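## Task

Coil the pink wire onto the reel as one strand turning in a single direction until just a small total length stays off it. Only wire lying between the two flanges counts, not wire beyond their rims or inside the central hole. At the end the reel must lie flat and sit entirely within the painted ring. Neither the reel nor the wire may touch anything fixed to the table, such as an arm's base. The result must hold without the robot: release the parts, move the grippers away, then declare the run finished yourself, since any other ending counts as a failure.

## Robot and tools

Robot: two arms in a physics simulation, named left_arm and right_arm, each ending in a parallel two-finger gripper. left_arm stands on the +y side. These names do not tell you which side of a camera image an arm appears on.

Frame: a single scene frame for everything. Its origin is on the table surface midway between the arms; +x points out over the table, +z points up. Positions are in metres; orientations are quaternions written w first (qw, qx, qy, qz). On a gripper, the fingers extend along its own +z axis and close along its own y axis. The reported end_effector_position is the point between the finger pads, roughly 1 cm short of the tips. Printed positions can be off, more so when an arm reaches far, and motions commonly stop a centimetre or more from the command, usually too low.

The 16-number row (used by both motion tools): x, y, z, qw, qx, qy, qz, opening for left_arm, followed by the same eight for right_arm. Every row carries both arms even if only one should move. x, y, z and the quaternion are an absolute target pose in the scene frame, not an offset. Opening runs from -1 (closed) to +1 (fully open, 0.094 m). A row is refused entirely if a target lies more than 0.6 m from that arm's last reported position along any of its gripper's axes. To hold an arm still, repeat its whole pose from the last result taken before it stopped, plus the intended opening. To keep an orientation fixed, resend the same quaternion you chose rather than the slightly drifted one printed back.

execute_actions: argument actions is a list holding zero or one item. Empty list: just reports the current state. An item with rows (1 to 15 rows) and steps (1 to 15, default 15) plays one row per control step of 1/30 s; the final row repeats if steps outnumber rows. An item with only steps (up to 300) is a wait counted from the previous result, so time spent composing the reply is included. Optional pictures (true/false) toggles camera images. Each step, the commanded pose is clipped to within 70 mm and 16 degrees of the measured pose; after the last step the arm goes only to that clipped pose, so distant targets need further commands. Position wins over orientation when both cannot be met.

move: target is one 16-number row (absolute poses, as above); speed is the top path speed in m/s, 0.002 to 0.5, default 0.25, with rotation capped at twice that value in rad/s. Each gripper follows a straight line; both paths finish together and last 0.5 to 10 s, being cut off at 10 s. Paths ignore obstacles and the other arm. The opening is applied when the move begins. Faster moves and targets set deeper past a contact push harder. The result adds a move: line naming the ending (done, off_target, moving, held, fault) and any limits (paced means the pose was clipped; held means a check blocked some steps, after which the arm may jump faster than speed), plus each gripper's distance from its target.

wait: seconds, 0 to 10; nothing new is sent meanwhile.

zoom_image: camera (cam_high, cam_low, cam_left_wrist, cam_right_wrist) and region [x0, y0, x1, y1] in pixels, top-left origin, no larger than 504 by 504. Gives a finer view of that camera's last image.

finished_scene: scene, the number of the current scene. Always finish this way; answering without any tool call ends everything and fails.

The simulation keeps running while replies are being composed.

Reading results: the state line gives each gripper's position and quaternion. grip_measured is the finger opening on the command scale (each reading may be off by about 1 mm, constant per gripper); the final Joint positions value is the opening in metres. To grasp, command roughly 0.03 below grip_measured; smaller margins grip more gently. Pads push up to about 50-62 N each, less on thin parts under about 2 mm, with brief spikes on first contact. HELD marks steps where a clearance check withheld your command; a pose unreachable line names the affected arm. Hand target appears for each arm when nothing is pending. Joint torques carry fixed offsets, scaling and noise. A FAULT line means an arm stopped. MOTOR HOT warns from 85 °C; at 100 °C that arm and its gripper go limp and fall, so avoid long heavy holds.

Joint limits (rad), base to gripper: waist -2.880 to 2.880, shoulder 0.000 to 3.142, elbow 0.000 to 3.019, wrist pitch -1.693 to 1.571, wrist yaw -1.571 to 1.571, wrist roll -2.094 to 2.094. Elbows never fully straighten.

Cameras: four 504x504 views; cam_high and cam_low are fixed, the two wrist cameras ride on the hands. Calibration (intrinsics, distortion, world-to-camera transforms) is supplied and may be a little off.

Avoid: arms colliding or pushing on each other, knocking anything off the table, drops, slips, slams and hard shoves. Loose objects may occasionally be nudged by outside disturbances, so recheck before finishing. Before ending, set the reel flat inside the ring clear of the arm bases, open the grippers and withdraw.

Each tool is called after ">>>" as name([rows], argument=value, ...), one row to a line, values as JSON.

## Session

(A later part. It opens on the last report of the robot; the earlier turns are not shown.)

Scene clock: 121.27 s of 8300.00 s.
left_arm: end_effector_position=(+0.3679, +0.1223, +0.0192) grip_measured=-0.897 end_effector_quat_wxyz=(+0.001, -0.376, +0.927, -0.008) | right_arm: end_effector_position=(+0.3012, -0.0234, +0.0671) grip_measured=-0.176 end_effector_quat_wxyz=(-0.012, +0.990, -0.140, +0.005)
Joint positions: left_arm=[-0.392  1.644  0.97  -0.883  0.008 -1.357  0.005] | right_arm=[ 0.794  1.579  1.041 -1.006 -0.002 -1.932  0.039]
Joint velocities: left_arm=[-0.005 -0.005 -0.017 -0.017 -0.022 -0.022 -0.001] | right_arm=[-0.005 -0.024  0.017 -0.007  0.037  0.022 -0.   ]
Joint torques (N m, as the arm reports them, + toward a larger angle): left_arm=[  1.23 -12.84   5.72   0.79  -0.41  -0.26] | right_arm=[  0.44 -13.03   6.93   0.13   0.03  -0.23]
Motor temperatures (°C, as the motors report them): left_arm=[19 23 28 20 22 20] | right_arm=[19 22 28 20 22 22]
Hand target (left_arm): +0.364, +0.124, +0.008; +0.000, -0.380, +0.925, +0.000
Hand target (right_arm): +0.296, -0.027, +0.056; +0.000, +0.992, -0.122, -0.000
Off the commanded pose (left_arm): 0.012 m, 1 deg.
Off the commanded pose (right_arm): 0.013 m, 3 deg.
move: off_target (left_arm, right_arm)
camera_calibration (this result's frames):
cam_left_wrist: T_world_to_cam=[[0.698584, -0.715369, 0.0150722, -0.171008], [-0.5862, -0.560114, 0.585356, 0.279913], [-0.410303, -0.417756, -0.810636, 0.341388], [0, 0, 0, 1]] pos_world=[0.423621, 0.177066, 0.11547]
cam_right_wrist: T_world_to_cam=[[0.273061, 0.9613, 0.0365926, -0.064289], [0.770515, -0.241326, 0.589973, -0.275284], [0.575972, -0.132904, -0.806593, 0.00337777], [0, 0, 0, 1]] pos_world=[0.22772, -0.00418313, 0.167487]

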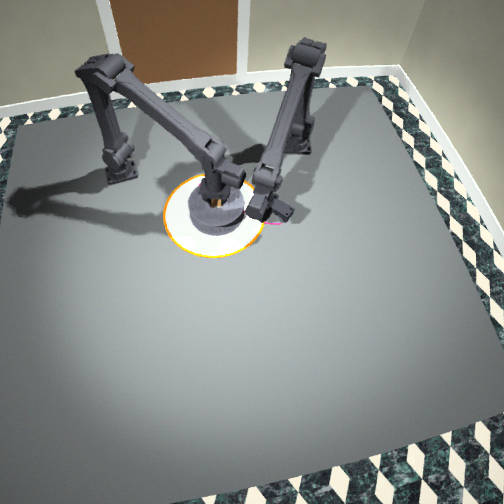

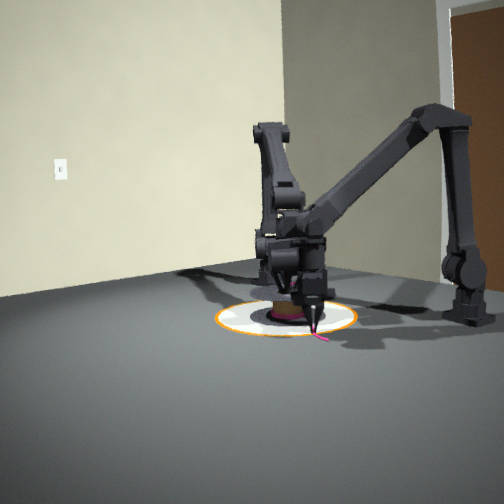

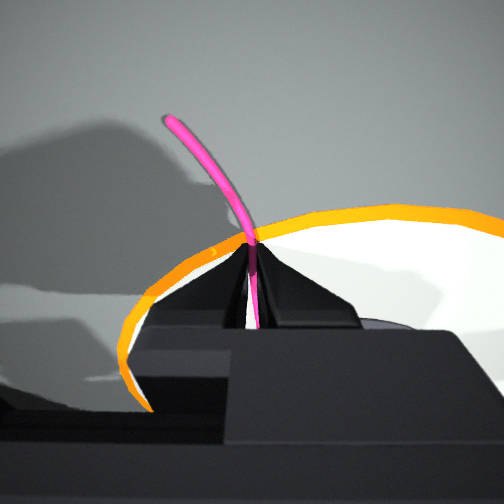

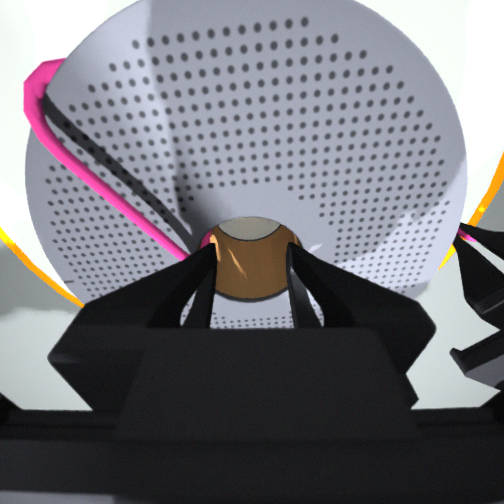

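>>> move(target=[0.364,0.124,0.008,0,-0.38,0.925,0,-0.9,0.296,-0.027,0.056,0,-0.992,0.122,0,-1])

>>> move(target=[0.364,0.124,0.008,0,-0.38,0.925,0,-0.9,0.296,-0.027,0.056,0,-0.574,0.819,0,-1], speed=0.5)

>>> move(target=[0.364,0.124,0.008,0,-0.38,0.925,0,-0.9,0.296,-0.027,0.056,0,0.259,0.966,0,-1], speed=0.5)

>>> move(target=[0.364,0.124,0.008,0,-0.38,0.925,0,-0.9,0.296,-0.027,0.056,0,0.259,0.966,0,-0.16])

>>> move(target=[0.364,0.124,0.008,0,-0.38,0.925,0,-0.9,0.296,-0.027,0.056,0,-0.342,0.94,0,-0.16])

Scene clock: 140.93 s of 8300.00 s.
left_arm: end_effector_position=(+0.3681, +0.1225, +0.0192) grip_measured=-0.897 end_effector_quat_wxyz=(+0.001, -0.376, +0.927, -0.008) | right_arm: end_effector_position=(+0.3011, -0.0235, +0.0671) grip_measured=-0.996 end_effector_quat_wxyz=(-0.012, +0.991, -0.131, +0.005)
Joint positions: left_arm=[-0.392  1.644  0.97  -0.883  0.006 -1.357  0.005] | right_arm=[ 0.794  1.578  1.04  -1.006 -0.003 -1.951  0.   ]
Joint velocities: left_arm=[-0.005 -0.024 -0.022 -0.007 -0.007 -0.037  0.001] | right_arm=[-0.005 -0.005 -0.002 -0.002 -0.11  -0.051 -0.001]
Joint torques (N m, as the arm reports them, + toward a larger angle): left_arm=[  0.98 -12.87   5.73   0.77  -0.36  -0.26] | right_arm=[  0.46 -12.6    7.02   0.11   0.06  -0.06]
Motor temperatures (°C, as the motors report them): left_arm=[19 23 28 20 22 20] | right_arm=[19 22 28 20 22 22]
Hand target (left_arm): +0.364, +0.124, +0.008; +0.000, -0.380, +0.925, +0.000
Hand target (right_arm): +0.296, -0.027, +0.056; -0.000, +0.992, -0.122, -0.000
Off the commanded pose (left_arm): 0.012 m, 1 deg.
Off the commanded pose (right_arm): 0.013 m, 2 deg.
After step 90, 15.97 s passed at rest.
move: off_target (left_arm, right_arm)
camera_calibration (this result's frames):
cam_left_wrist: T_world_to_cam=[[0.698587, -0.715373, 0.0147534, -0.170948], [-0.586682, -0.560869, 0.584149, 0.280415], [-0.409609, -0.416734, -0.811513, 0.341174], [0, 0, 0, 1]] pos_world=[0.423684, 0.177164, 0.115585]
cam_right_wrist: T_world_to_cam=[[0.254661, 0.966324, 0.0369463, -0.0584989], [0.77477, -0.226744, 0.590185, -0.276168], [0.578687, -0.121672, -0.806422, 0.00294027], [0, 0, 0, 1]] pos_world=[0.227162, -0.00573284, 0.167523]

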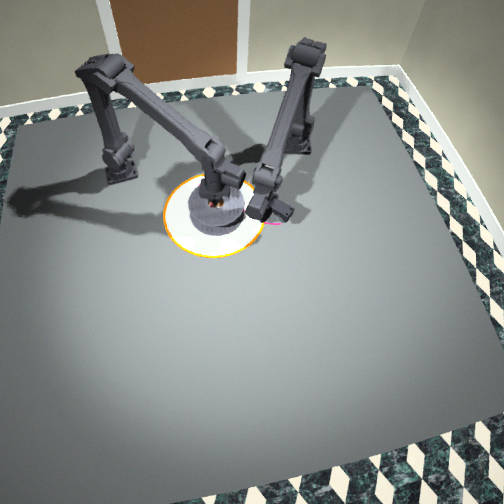

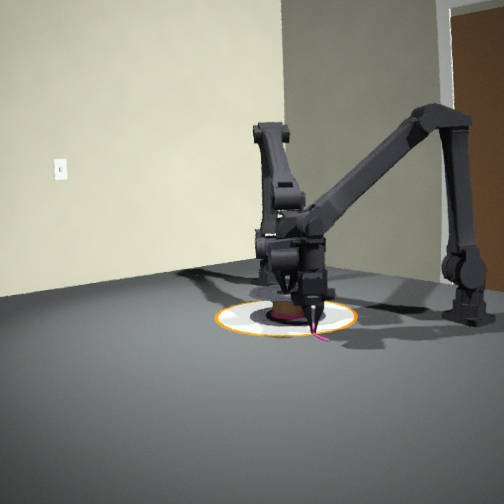

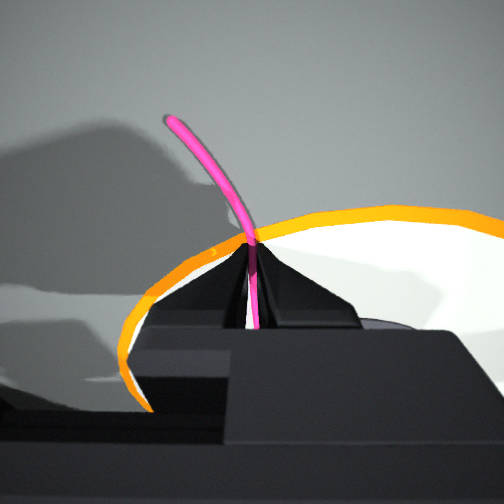

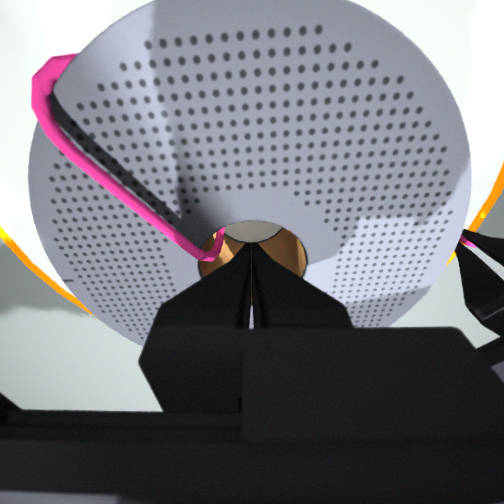

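Scene clock: 143.33 s of 8300.00 s.
left_arm: end_effector_position=(+0.3681, +0.1225, +0.0192) grip_measured=-0.897 end_effector_quat_wxyz=(+0.001, -0.376, +0.927, -0.008) | right_arm: end_effector_position=(+0.3012, -0.0236, +0.0671) grip_measured=-0.996 end_effector_quat_wxyz=(+0.012, -0.577, +0.817, +0.005)
Joint positions: left_arm=[-0.392  1.644  0.97  -0.883  0.006 -1.357  0.005] | right_arm=[ 0.794  1.578  1.04  -1.006 -0.002 -0.301  0.   ]
Joint velocities: left_arm=[-0.015 -0.024 -0.002  0.002 -0.007 -0.007  0.001] | right_arm=[ 0.005  0.015  0.017  0.002 -0.022  0.051 -0.001]
Joint torques (N m, as the arm reports them, + toward a larger angle): left_arm=[  0.98 -12.86   5.72   0.77  -0.36  -0.26] | right_arm=[  0.48 -13.08   7.08   0.24   0.1    0.16]
Motor temperatures (°C, as the motors report them): left_arm=[19 23 28 20 22 20] | right_arm=[19 22 28 20 22 22]
Hand target (left_arm): +0.364, +0.124, +0.008; +0.000, -0.380, +0.925, +0.000
Hand target (right_arm): +0.296, -0.027, +0.056; -0.000, -0.574, +0.819, -0.000
Off the commanded pose (left_arm): 0.012 m, 1 deg.
Off the commanded pose (right_arm): 0.013 m, 2 deg.
move: off_target (left_arm, right_arm)
camera_calibration (this result's frames):
cam_left_wrist: T_world_to_cam=[[0.698587, -0.715373, 0.0147534, -0.170948], [-0.586682, -0.560869, 0.584149, 0.280415], [-0.409609, -0.416734, -0.811513, 0.341174], [0, 0, 0, 1]] pos_world=[0.423684, 0.177164, 0.115585]
cam_right_wrist: T_world_to_cam=[[0.943374, -0.331275, 0.0174008, -0.295128], [-0.283026, -0.776397, 0.56312, 0.0311639], [-0.173037, -0.536157, -0.826192, 0.220819], [0, 0, 0, 1]] pos_world=[0.325447, 0.0448209, 0.170026]

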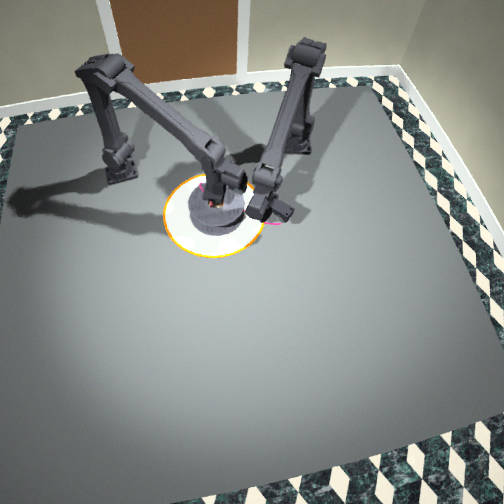

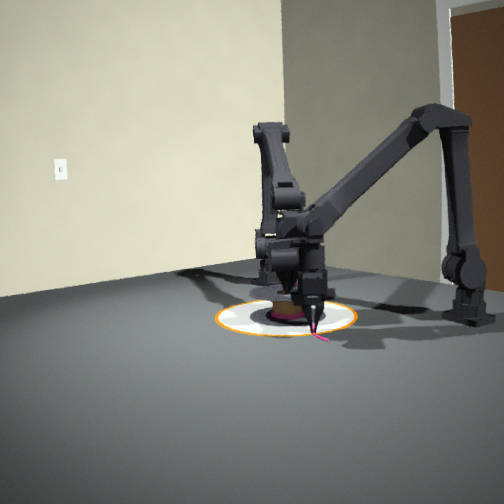

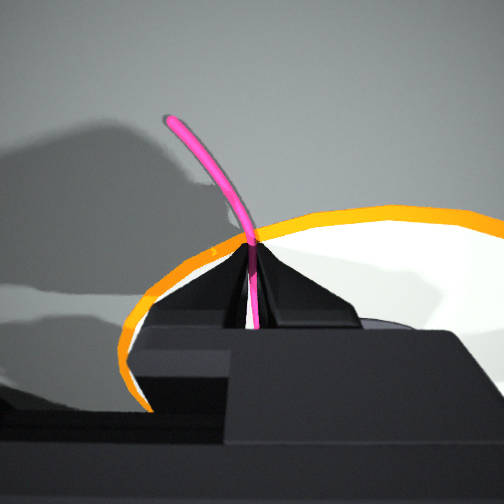

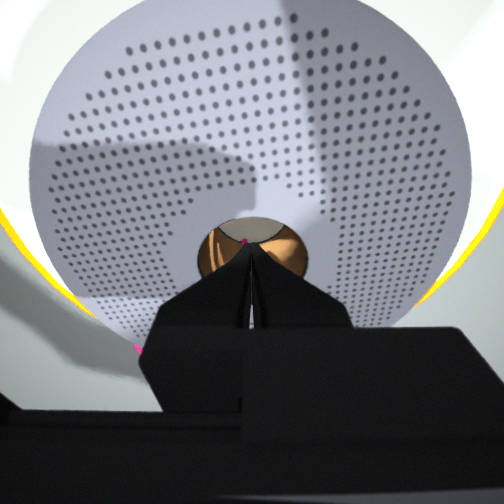

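Scene clock: 145.83 s of 8300.00 s.
left_arm: end_effector_position=(+0.3681, +0.1225, +0.0192) grip_measured=-0.897 end_effector_quat_wxyz=(+0.002, -0.376, +0.927, -0.008) | right_arm: end_effector_position=(+0.3012, -0.0236, +0.0671) grip_measured=-0.996 end_effector_quat_wxyz=(+0.004, +0.256, +0.967, +0.013)
Joint positions: left_arm=[-0.392  1.644  0.97  -0.883  0.006 -1.357  0.005] | right_arm=[ 0.794  1.578  1.04  -1.006 -0.002  1.446  0.   ]
Joint velocities: left_arm=[-0.005 -0.005 -0.002  0.007 -0.037 -0.051 -0.   ] | right_arm=[-0.005  0.015  0.007  0.002 -0.022 -0.051  0.   ]
Joint torques (N m, as the arm reports them, + toward a larger angle): left_arm=[  1.   -12.87   5.73   0.76  -0.36  -0.27] | right_arm=[  0.44 -13.02   7.01   0.14   0.18   0.13]
Motor temperatures (°C, as the motors report them): left_arm=[19 23 28 20 22 20] | right_arm=[19 22 28 20 22 22]
Hand target (left_arm): +0.364, +0.124, +0.008; +0.000, -0.380, +0.925, +0.000
Hand target (right_arm): +0.296, -0.027, +0.056; -0.000, +0.259, +0.966, +0.000
Off the commanded pose (left_arm): 0.012 m, 1 deg.
Off the commanded pose (right_arm): 0.013 m, 2 deg.
move: off_target (left_arm, right_arm)
camera_calibration (this result's frames):
cam_left_wrist: T_world_to_cam=[[0.698588, -0.715373, 0.0146737, -0.170933], [-0.586802, -0.561058, 0.583846, 0.28054], [-0.409435, -0.416479, -0.811732, 0.34112], [0, 0, 0, 1]] pos_world=[0.4237, 0.177188, 0.115613]
cam_right_wrist: T_world_to_cam=[[-0.490678, -0.871205, -0.0154044, 0.126222], [-0.71235, 0.390902, 0.582884, 0.186692], [-0.50179, 0.296982, -0.812409, 0.338572], [0, 0, 0, 1]] pos_world=[0.364816, -0.0635631, 0.168183]

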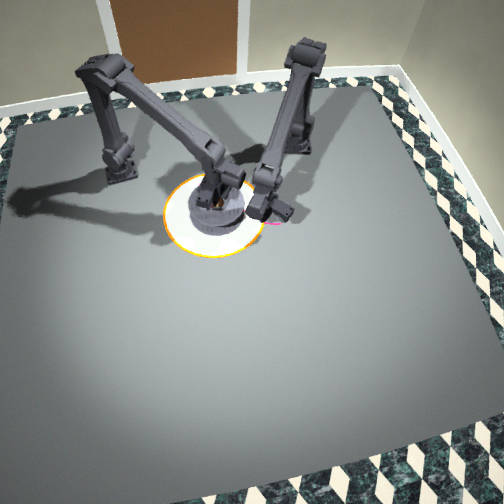

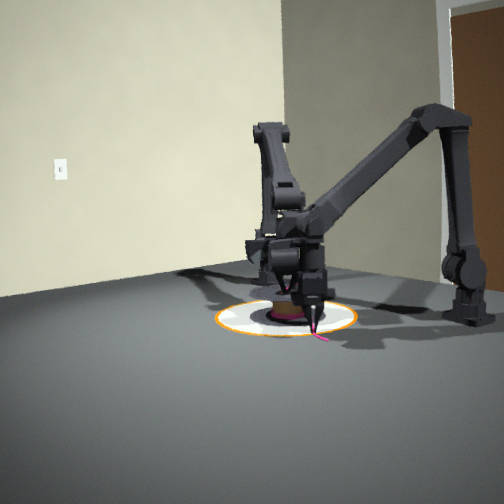

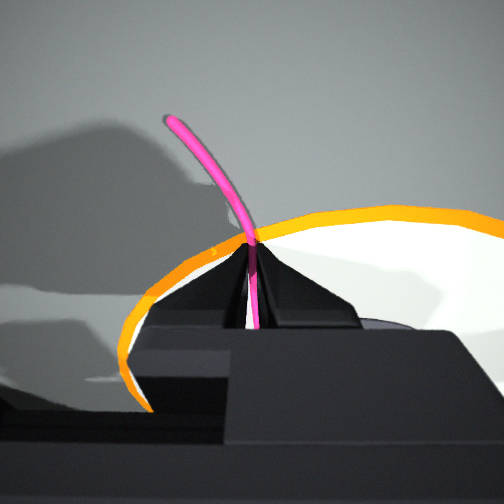

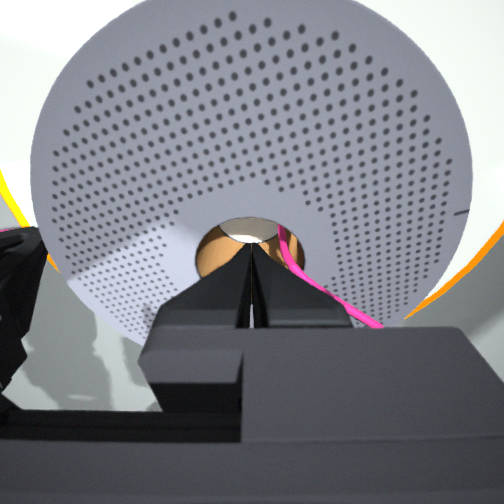

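Scene clock: 146.53 s of 8300.00 s.
left_arm: end_effector_position=(+0.3681, +0.1225, +0.0192) grip_measured=-0.897 end_effector_quat_wxyz=(+0.001, -0.376, +0.927, -0.008) | right_arm: end_effector_position=(+0.3013, -0.0236, +0.0671) grip_measured=-0.179 end_effector_quat_wxyz=(+0.005, +0.256, +0.967, +0.013)
Joint positions: left_arm=[-0.392  1.644  0.97  -0.883  0.006 -1.357  0.005] | right_arm=[ 0.794  1.578  1.04  -1.006 -0.001  1.447  0.039]
Joint velocities: left_arm=[-0.005 -0.015  0.012 -0.007  0.022 -0.007  0.   ] | right_arm=[ 0.005  0.005 -0.012 -0.022 -0.022  0.007 -0.   ]
Joint torques (N m, as the arm reports them, + toward a larger angle): left_arm=[  1.05 -12.86   5.72   0.78  -0.35  -0.26] | right_arm=[  0.44 -12.96   7.02   0.14   0.17   0.18]
Motor temperatures (°C, as the motors report them): left_arm=[19 23 28 20 22 20] | right_arm=[19 22 28 20 22 22]
Hand target (left_arm): +0.364, +0.124, +0.008; -0.000, -0.380, +0.925, -0.000
Hand target (right_arm): +0.296, -0.027, +0.056; -0.000, +0.259, +0.966, -0.000
Off the commanded pose (left_arm): 0.012 m, 1 deg.
Off the commanded pose (right_arm): 0.013 m, 2 deg.
move: off_target (left_arm, right_arm)
camera_calibration (this result's frames):
cam_left_wrist: T_world_to_cam=[[0.698587, -0.715373, 0.0147534, -0.170948], [-0.586682, -0.560869, 0.584149, 0.280415], [-0.409609, -0.416734, -0.811513, 0.341174], [0, 0, 0, 1]] pos_world=[0.423684, 0.177164, 0.115585]
cam_right_wrist: T_world_to_cam=[[-0.491676, -0.870636, -0.0157361, 0.126642], [-0.712194, 0.391669, 0.582559, 0.186747], [-0.501034, 0.297637, -0.812636, 0.338421], [0, 0, 0, 1]] pos_world=[0.364827, -0.0636102, 0.168214]

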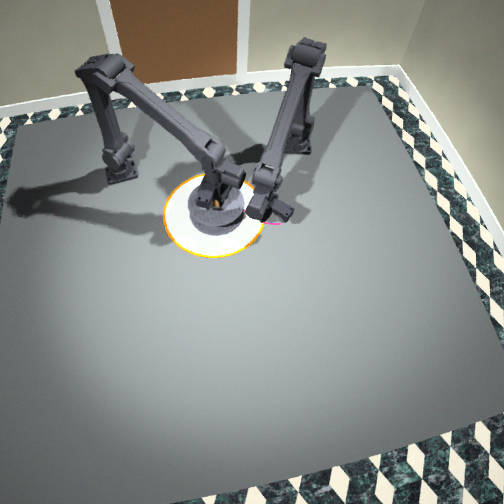

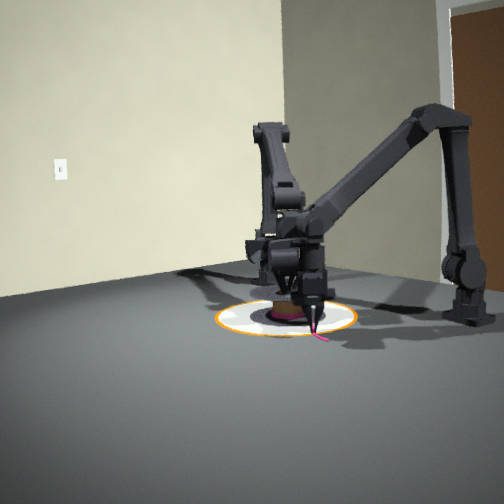

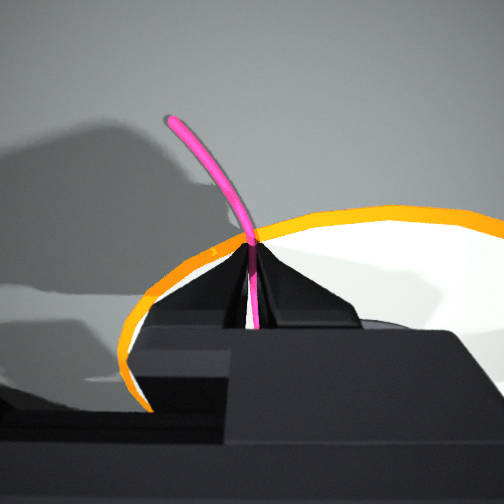

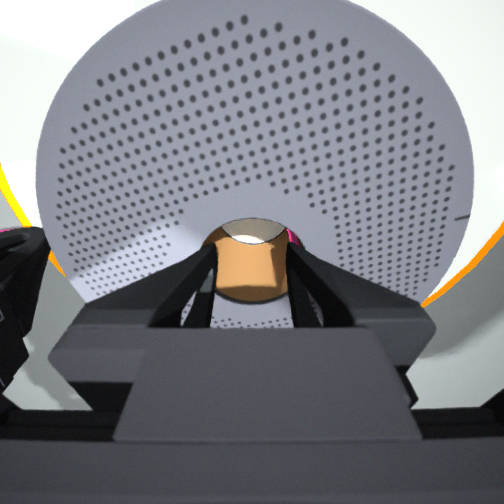

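Scene clock: 149.53 s of 8300.00 s.
left_arm: end_effector_position=(+0.3681, +0.1225, +0.0192) grip_measured=-0.897 end_effector_quat_wxyz=(+0.001, -0.376, +0.927, -0.008) | right_arm: end_effector_position=(+0.3010, -0.0233, +0.0671) grip_measured=-0.177 end_effector_quat_wxyz=(+0.010, -0.326, +0.945, +0.009)
Joint positions: left_arm=[-0.392  1.644  0.97  -0.883  0.006 -1.357  0.005] | right_arm=[ 0.794  1.578  1.04  -1.006 -0.004  0.265  0.039]
Joint velocities: left_arm=[-0.005 -0.005  0.007 -0.002 -0.007  0.037 -0.   ] | right_arm=[-0.005 -0.005 -0.027 -0.007 -0.051 -0.051 -0.001]
Joint torques (N m, as the arm reports them, + toward a larger angle): left_arm=[  1.01 -12.87   5.72   0.77  -0.37  -0.27] | right_arm=[  0.44 -13.03   7.1    0.22   0.2   -0.23]
Motor temperatures (°C, as the motors report them): left_arm=[19 23 28 20 22 20] | right_arm=[19 22 28 20 22 22]
Hand target (left_arm): +0.364, +0.124, +0.008; +0.000, -0.380, +0.925, +0.000
Hand target (right_arm): +0.296, -0.027, +0.056; -0.000, -0.342, +0.940, +0.000
Off the commanded pose (left_arm): 0.012 m, 1 deg.
Off the commanded pose (right_arm): 0.013 m, 3 deg.
move: off_target (left_arm, right_arm)
camera_calibration (this result's frames):
cam_left_wrist: T_world_to_cam=[[0.698587, -0.715373, 0.0147534, -0.170948], [-0.586682, -0.560869, 0.584149, 0.280415], [-0.409609, -0.416734, -0.811513, 0.341174], [0, 0, 0, 1]] pos_world=[0.423684, 0.177164, 0.115585]
cam_right_wrist: T_world_to_cam=[[0.618812, -0.785539, 0.000550156, -0.206616], [-0.648909, -0.510787, 0.563927, 0.147561], [-0.442706, -0.349322, -0.825824, 0.306417], [0, 0, 0, 1]] pos_world=[0.359263, 0.0201058, 0.169947]

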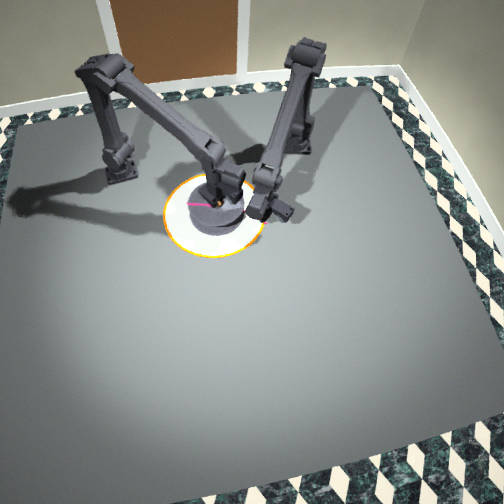

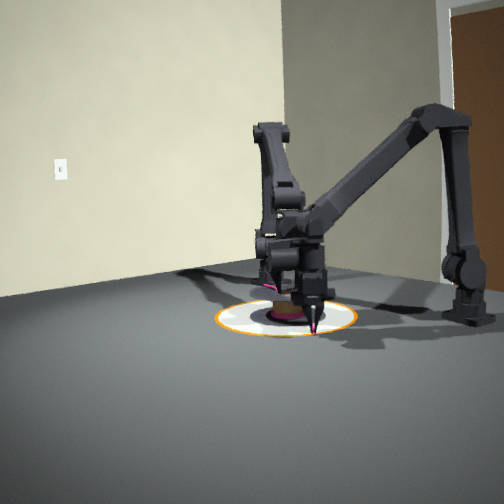

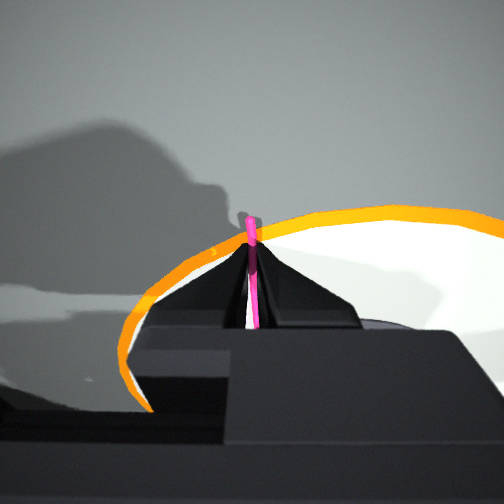

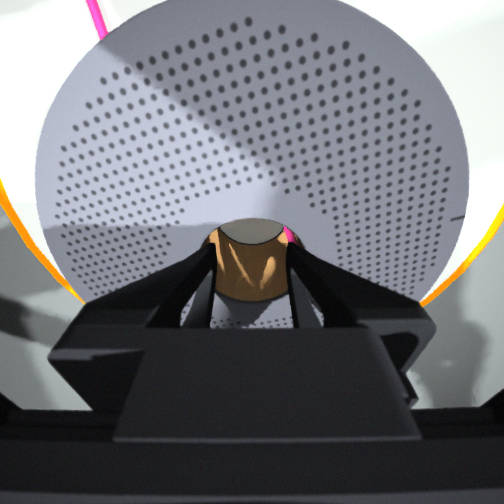

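>>> move(target=[0.364,0.124,0.008,0,-0.38,0.925,0,-1,0.296,-0.027,0.056,0,-0.342,0.94,0,-0.16])

>>> move(target=[0.36,0.125,0.05,0.19,-0.329,0.801,-0.4625,-1,0.296,-0.027,0.056,0,-0.342,0.94,0,-0.16], speed=0.15)

Scene clock: 152.67 s of 8300.00 s.
left_arm: end_effector_position=(+0.3681, +0.1225, +0.0192) grip_measured=-0.958 end_effector_quat_wxyz=(+0.001, -0.376, +0.927, -0.008) | right_arm: end_effector_position=(+0.3009, -0.0232, +0.0676) grip_measured=-0.177 end_effector_quat_wxyz=(+0.010, -0.328, +0.945, +0.010)
Joint positions: left_arm=[-0.392  1.644  0.97  -0.883  0.006 -1.357  0.002] | right_arm=[ 0.794  1.577  1.04  -1.006 -0.005  0.26   0.039]
Joint velocities: left_arm=[-0.015 -0.015 -0.007 -0.007  0.051 -0.007 -0.001] | right_arm=[ 0.005 -0.005  0.002 -0.017  0.066 -0.037 -0.001]
Joint torques (N m, as the arm reports them, + toward a larger angle): left_arm=[  1.01 -12.86   5.74   0.78  -0.36  -0.26] | right_arm=[  0.46 -13.01   7.1    0.21   0.22  -0.22]
Motor temperatures (°C, as the motors report them): left_arm=[19 23 28 20 22 20] | right_arm=[19 22 28 20 22 22]
Hand target (left_arm): +0.364, +0.124, +0.008; +0.000, -0.380, +0.925, +0.000
Hand target (right_arm): +0.296, -0.027, +0.056; -0.000, -0.342, +0.940, +0.000
Off the commanded pose (left_arm): 0.012 m, 1 deg.
Off the commanded pose (right_arm): 0.013 m, 2 deg.
move: off_target (left_arm, right_arm)
camera_calibration (this result's frames):
cam_left_wrist: T_world_to_cam=[[0.698587, -0.715373, 0.0147534, -0.170948], [-0.586682, -0.560869, 0.584149, 0.280415], [-0.409609, -0.416734, -0.811513, 0.341174], [0, 0, 0, 1]] pos_world=[0.423684, 0.177164, 0.115585]
cam_right_wrist: T_world_to_cam=[[0.622715, -0.782449, -0.000352882, -0.207512], [-0.646468, -0.514748, 0.563129, 0.146556], [-0.440801, -0.350441, -0.826369, 0.306259], [0, 0, 0, 1]] pos_world=[0.358964, 0.0203974, 0.170479]

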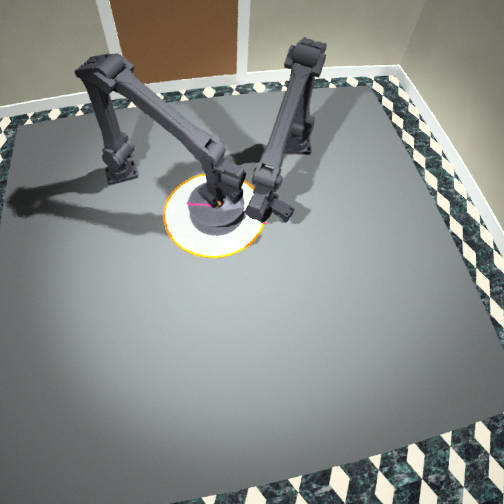

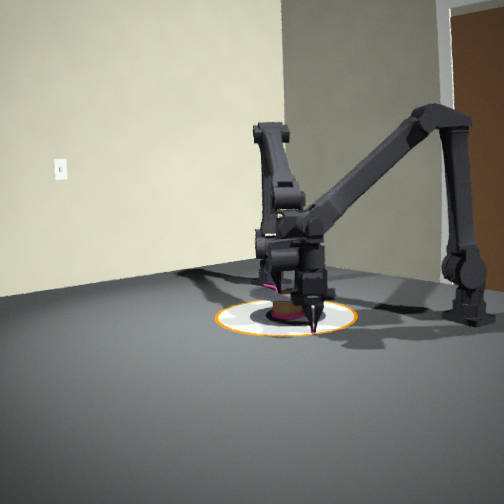

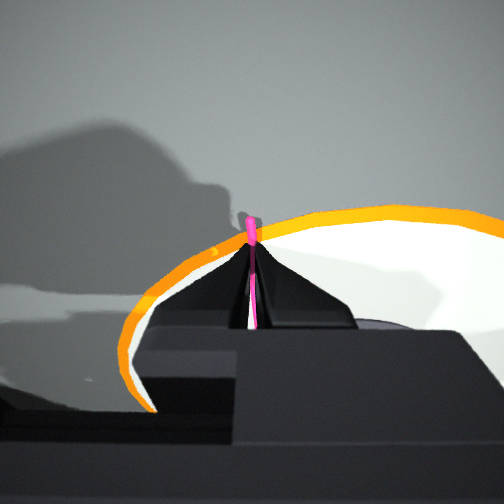

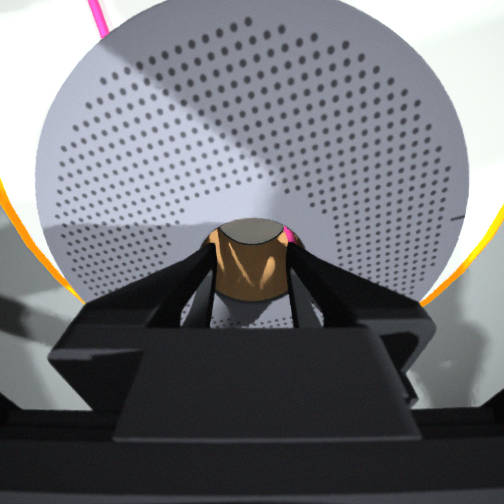

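Scene clock: 156.43 s of 8300.00 s.
left_arm: end_effector_position=(+0.3592, +0.1213, +0.0525) grip_measured=-0.958 end_effector_quat_wxyz=(+0.183, -0.316, +0.809, -0.461) | right_arm: end_effector_position=(+0.3009, -0.0232, +0.0676) grip_measured=-0.177 end_effector_quat_wxyz=(+0.010, -0.329, +0.944, +0.010)
Joint positions: left_arm=[-0.29   1.403  0.327  0.518  0.288 -1.389  0.002] | right_arm=[ 0.794  1.577  1.04  -1.006 -0.005  0.257  0.039]
Joint velocities: left_arm=[ 0.015 -0.015 -0.017  0.046 -0.11  -0.051 -0.001] | right_arm=[ 0.005 -0.015 -0.017  0.012 -0.022  0.066 -0.   ]
Joint torques (N m, as the arm reports them, + toward a larger angle): left_arm=[ 2.44 -6.51  4.61  2.96  0.15 -0.19] | right_arm=[  0.41 -12.97   7.11   0.22   0.23  -0.18]
Motor temperatures (°C, as the motors report them): left_arm=[19 23 28 20 22 20] | right_arm=[19 22 28 20 22 22]
Hand target (left_arm): +0.360, +0.126, +0.050; +0.182, -0.325, +0.803, -0.465
Hand target (right_arm): +0.296, -0.027, +0.056; -0.000, -0.342, +0.940, +0.000
Off the commanded pose (left_arm): 0.005 m, 2 deg.
Off the commanded pose (right_arm): 0.013 m, 2 deg.
move: off_target (right_arm)
camera_calibration (this result's frames):
cam_left_wrist: T_world_to_cam=[[0.34428, -0.373903, 0.861202, -0.124675], [-0.937477, -0.186809, 0.293666, 0.351025], [0.0510771, -0.90846, -0.41484, 0.23739], [0, 0, 0, 1]] pos_world=[0.359875, 0.234618, 0.102765]
cam_right_wrist: T_world_to_cam=[[0.625397, -0.780307, -0.000263206, -0.208276], [-0.644746, -0.516938, 0.563096, 0.14599], [-0.439524, -0.351989, -0.826391, 0.30584], [0, 0, 0, 1]] pos_world=[0.358805, 0.0206011, 0.170482]

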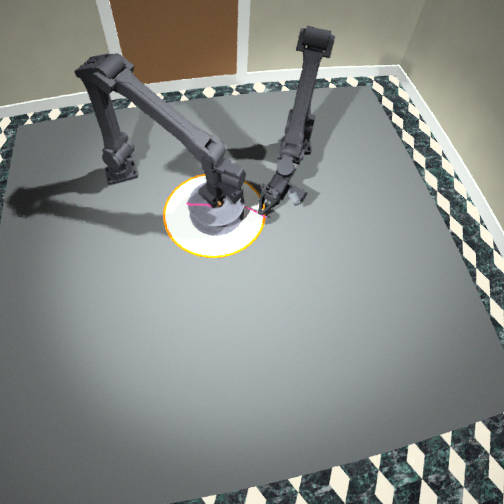

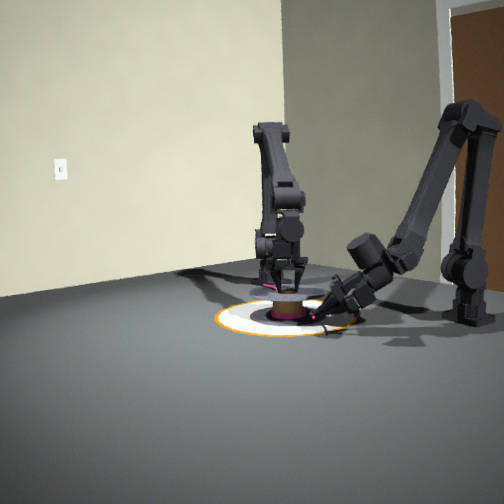

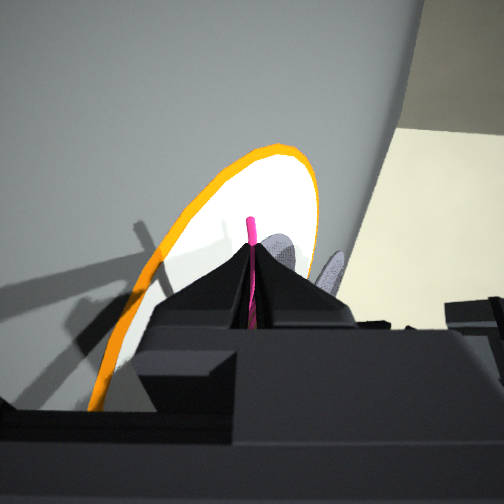

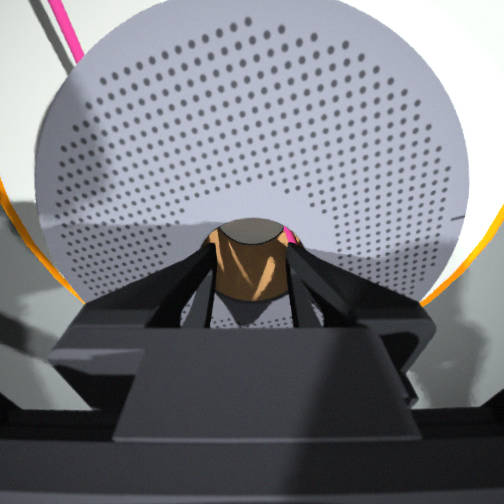

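>>> move(target=[0.335,0.085,0.036,0.15,-0.26,0.826,-0.477,-1,0.296,-0.027,0.056,0,-0.719,0.695,0,-0.16], speed=0.15)

Scene clock: 163.67 s of 8300.00 s.
left_arm: end_effector_position=(+0.3362, +0.0904, +0.0353) grip_measured=-0.958 end_effector_quat_wxyz=(+0.146, -0.275, +0.825, -0.471) | right_arm: end_effector_position=(+0.3007, -0.0229, +0.0681) grip_measured=-0.175 end_effector_quat_wxyz=(+0.014, -0.708, +0.706, +0.005)
Joint positions: left_arm=[-0.367  1.485  0.327  0.584  0.329 -1.386  0.002] | right_arm=[ 0.794  1.576  1.04  -1.006 -0.006 -0.645  0.039]
Joint velocities: left_arm=[ 0.005  0.005  0.022 -0.017  0.007  0.022  0.   ] | right_arm=[-0.005  0.005  0.002  0.002 -0.022 -0.037 -0.001]
Joint torques (N m, as the arm reports them, + toward a larger angle): left_arm=[ 0.4  -7.24  4.81  2.95  0.16  0.14] | right_arm=[  0.4  -12.88   7.1    0.2    0.22  -0.18]
Motor temperatures (°C, as the motors report them): left_arm=[19 22 28 20 22 20] | right_arm=[19 22 28 20 22 22]
Hand target (left_arm): +0.335, +0.085, +0.036; +0.149, -0.261, +0.827, -0.476
Hand target (right_arm): +0.296, -0.027, +0.056; +0.000, +0.719, -0.695, -0.000
Off the commanded pose (left_arm): 0.006 m, 2 deg.
Off the commanded pose (right_arm): 0.014 m, 2 deg.
After step 90, 0.67 s passed at rest.
move: off_target (right_arm)
camera_calibration (this result's frames):
cam_left_wrist: T_world_to_cam=[[0.319002, -0.403322, 0.857653, -0.102239], [-0.94576, -0.0767933, 0.31566, 0.320785], [-0.0614506, -0.91183, -0.405943, 0.241175], [0, 0, 0, 1]] pos_world=[0.35082, 0.203309, 0.0843299]
cam_right_wrist: T_world_to_cam=[[0.999697, 0.0063459, 0.0237786, -0.304102], [-0.00811679, -0.827111, 0.56198, -0.0527277], [0.0232338, -0.562003, -0.826809, 0.162298], [0, 0, 0, 1]] pos_world=[0.299811, 0.0495299, 0.171052]

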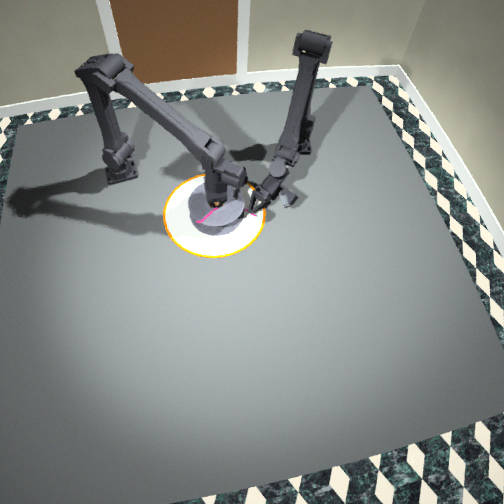

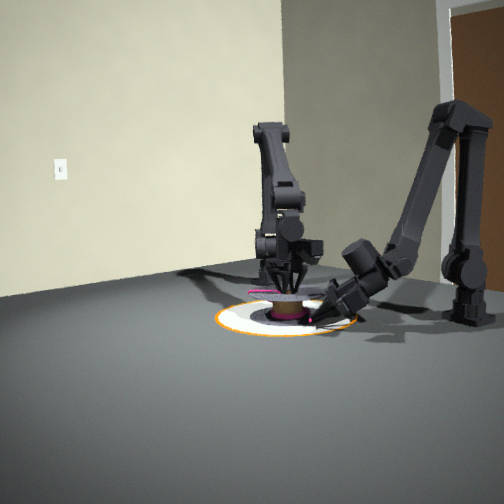

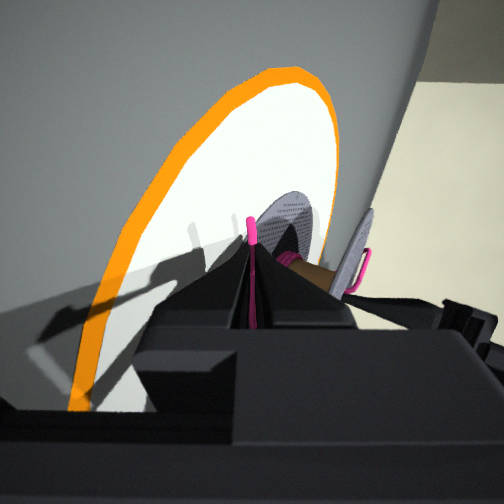

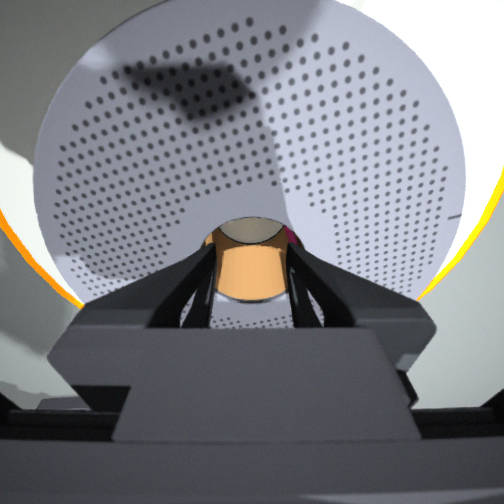

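>>> move(target=[0.322,0.046,0.036,0.044,-0.075,0.863,-0.498,-1,0.296,-0.027,0.056,0,-0.927,0.375,0,-0.16], speed=0.12)

Scene clock: 169.43 s of 8300.00 s.
left_arm: end_effector_position=(+0.3071, +0.0503, +0.0334) grip_measured=-0.958 end_effector_quat_wxyz=(+0.037, -0.079, +0.865, -0.495) | right_arm: end_effector_position=(+0.3005, -0.0227, +0.0684) grip_measured=-0.174 end_effector_quat_wxyz=(-0.016, +0.921, -0.389, -0.000)
Joint positions: left_arm=[-0.349  1.543  0.443  0.365  0.712 -1.053  0.002] | right_arm=[ 0.794  1.575  1.04  -1.006 -0.008 -1.414  0.039]
Joint velocities: left_arm=[ 0.005 -0.015  0.007  0.007 -0.066  0.022 -0.   ] | right_arm=[-0.015 -0.015 -0.007 -0.012 -0.051 -0.007  0.002]
Joint torques (N m, as the arm reports them, + toward a larger angle): left_arm=[ 2.44 -8.62  8.01  0.69  0.33  0.12] | right_arm=[  0.42 -12.75   7.05   0.16   0.22  -0.18]
Motor temperatures (°C, as the motors report them): left_arm=[19 22 28 20 22 20] | right_arm=[19 22 28 20 22 22]
Hand target (left_arm): +0.321, +0.047, +0.037; +0.043, -0.076, +0.864, -0.495
Hand target (right_arm): +0.296, -0.027, +0.056; +0.000, +0.927, -0.375, -0.000
Off the commanded pose (left_arm): 0.016 m, 1 deg.
Off the commanded pose (right_arm): 0.014 m, 2 deg.
move: off_target (left_arm, right_arm)
camera_calibration (this result's frames):
cam_left_wrist: T_world_to_cam=[[0.103461, -0.49814, 0.860902, -0.0365834], [-0.883393, 0.351729, 0.309683, 0.250232], [-0.45707, -0.792555, -0.403663, 0.317454], [0, 0, 0, 1]] pos_world=[0.369936, 0.145362, 0.0821466]
cam_right_wrist: T_world_to_cam=[[0.713175, 0.699855, 0.0398089, -0.203189], [0.556901, -0.60016, 0.574169, -0.218258], [0.425727, -0.387313, -0.817768, 0.0450341], [0, 0, 0, 1]] pos_world=[0.247285, 0.0286559, 0.170233]

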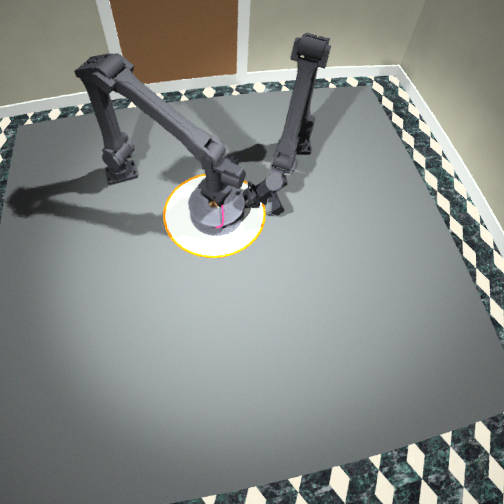

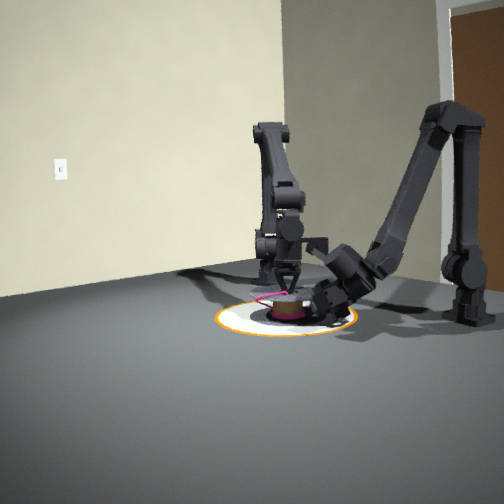

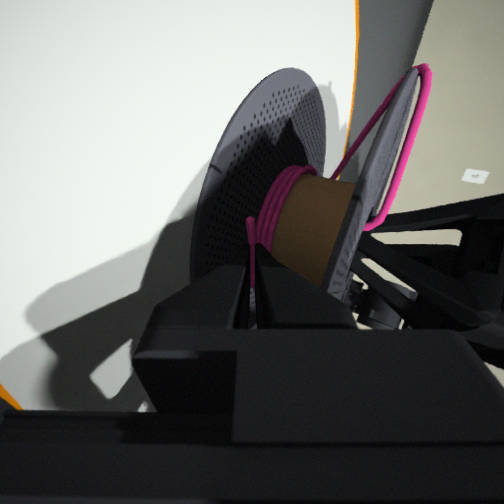

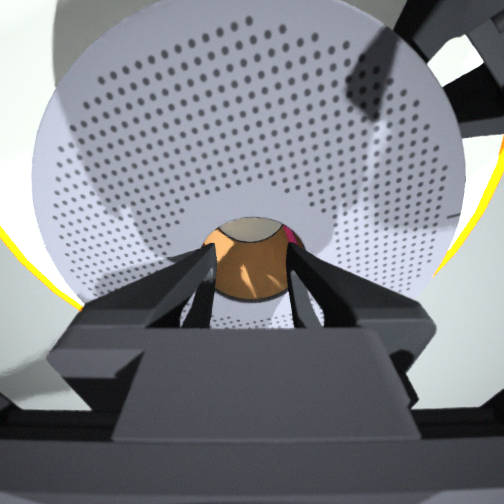

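>>> move(target=[0.322,0.044,0.036,0.0,0.0,0.866,-0.5,-1,0.296,-0.027,0.056,0,-0.982,0.19,0,-0.16], speed=0.1)

Scene clock: 173.50 s of 8300.00 s.
left_arm: end_effector_position=(+0.3039, +0.0462, +0.0328) grip_measured=-0.958 end_effector_quat_wxyz=(-0.010, -0.002, +0.867, -0.498) | right_arm: end_effector_position=(+0.3011, -0.0230, +0.0688) grip_measured=-0.173 end_effector_quat_wxyz=(-0.015, +0.978, -0.206, +0.005)
Joint positions: left_arm=[-0.316  1.579  0.528  0.16   0.865 -0.838  0.002] | right_arm=[ 0.794  1.574  1.04  -1.006 -0.004 -1.797  0.039]
Joint velocities: left_arm=[ 0.005  0.005  0.012 -0.002 -0.095  0.022 -0.001] | right_arm=[-0.005 -0.015  0.002 -0.007 -0.022 -0.051  0.002]
Joint torques (N m, as the arm reports them, + toward a larger angle): left_arm=[ 2.89 -9.56  8.45  0.44  0.33  0.15] | right_arm=[  0.44 -12.63   7.01   0.1    0.11  -0.2 ]
Motor temperatures (°C, as the motors report them): left_arm=[19 22 29 20 22 20] | right_arm=[19 22 28 20 22 22]
Hand target (left_arm): +0.322, +0.045, +0.037; +0.001, -0.001, +0.867, -0.499
Hand target (right_arm): +0.296, -0.027, +0.056; -0.000, +0.982, -0.190, -0.000
Off the commanded pose (left_arm): 0.019 m, 1 deg.
Off the commanded pose (right_arm): 0.014 m, 3 deg.
move: off_target (left_arm, right_arm)
camera_calibration (this result's frames):
cam_left_wrist: T_world_to_cam=[[0.0163106, -0.505138, 0.862885, -0.011056], [-0.803698, 0.506769, 0.311857, 0.217586], [-0.594814, -0.698585, -0.397712, 0.349785], [0, 0, 0, 1]] pos_world=[0.383111, 0.128504, 0.0807982]
cam_right_wrist: T_world_to_cam=[[0.399604, 0.915698, 0.0425944, -0.104182], [0.732026, -0.346729, 0.586444, -0.266715], [0.551775, -0.203165, -0.808869, 0.0107595], [0, 0, 0, 1]] pos_world=[0.230937, 0.00510727, 0.169554]

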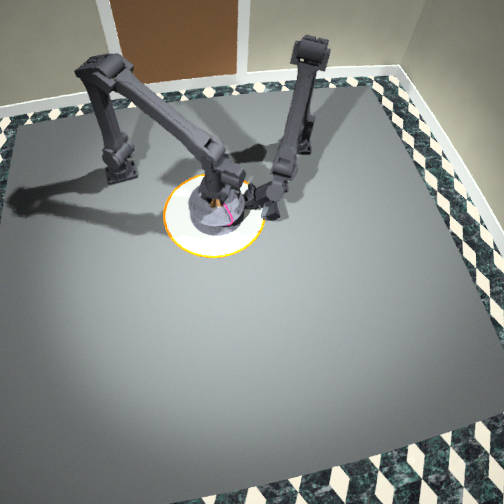

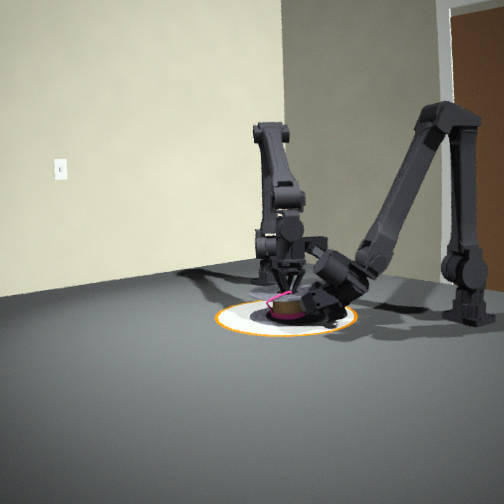

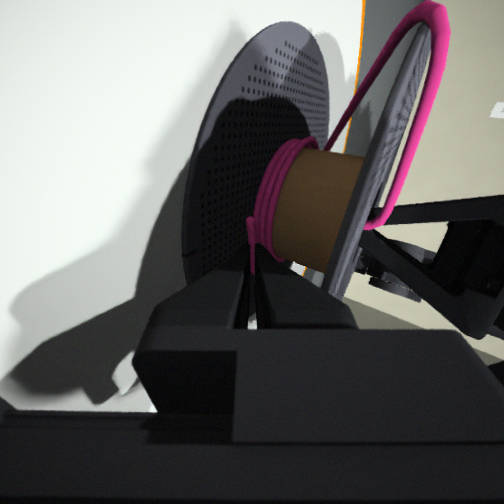

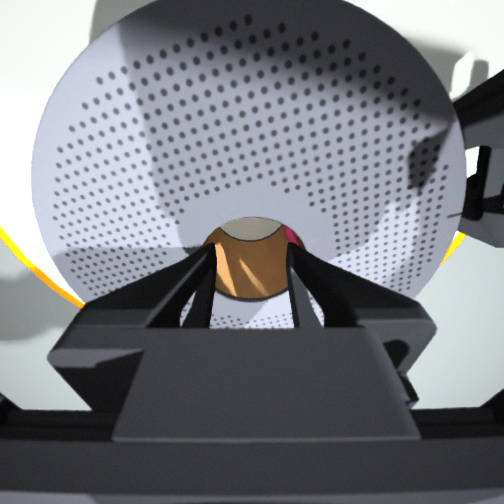

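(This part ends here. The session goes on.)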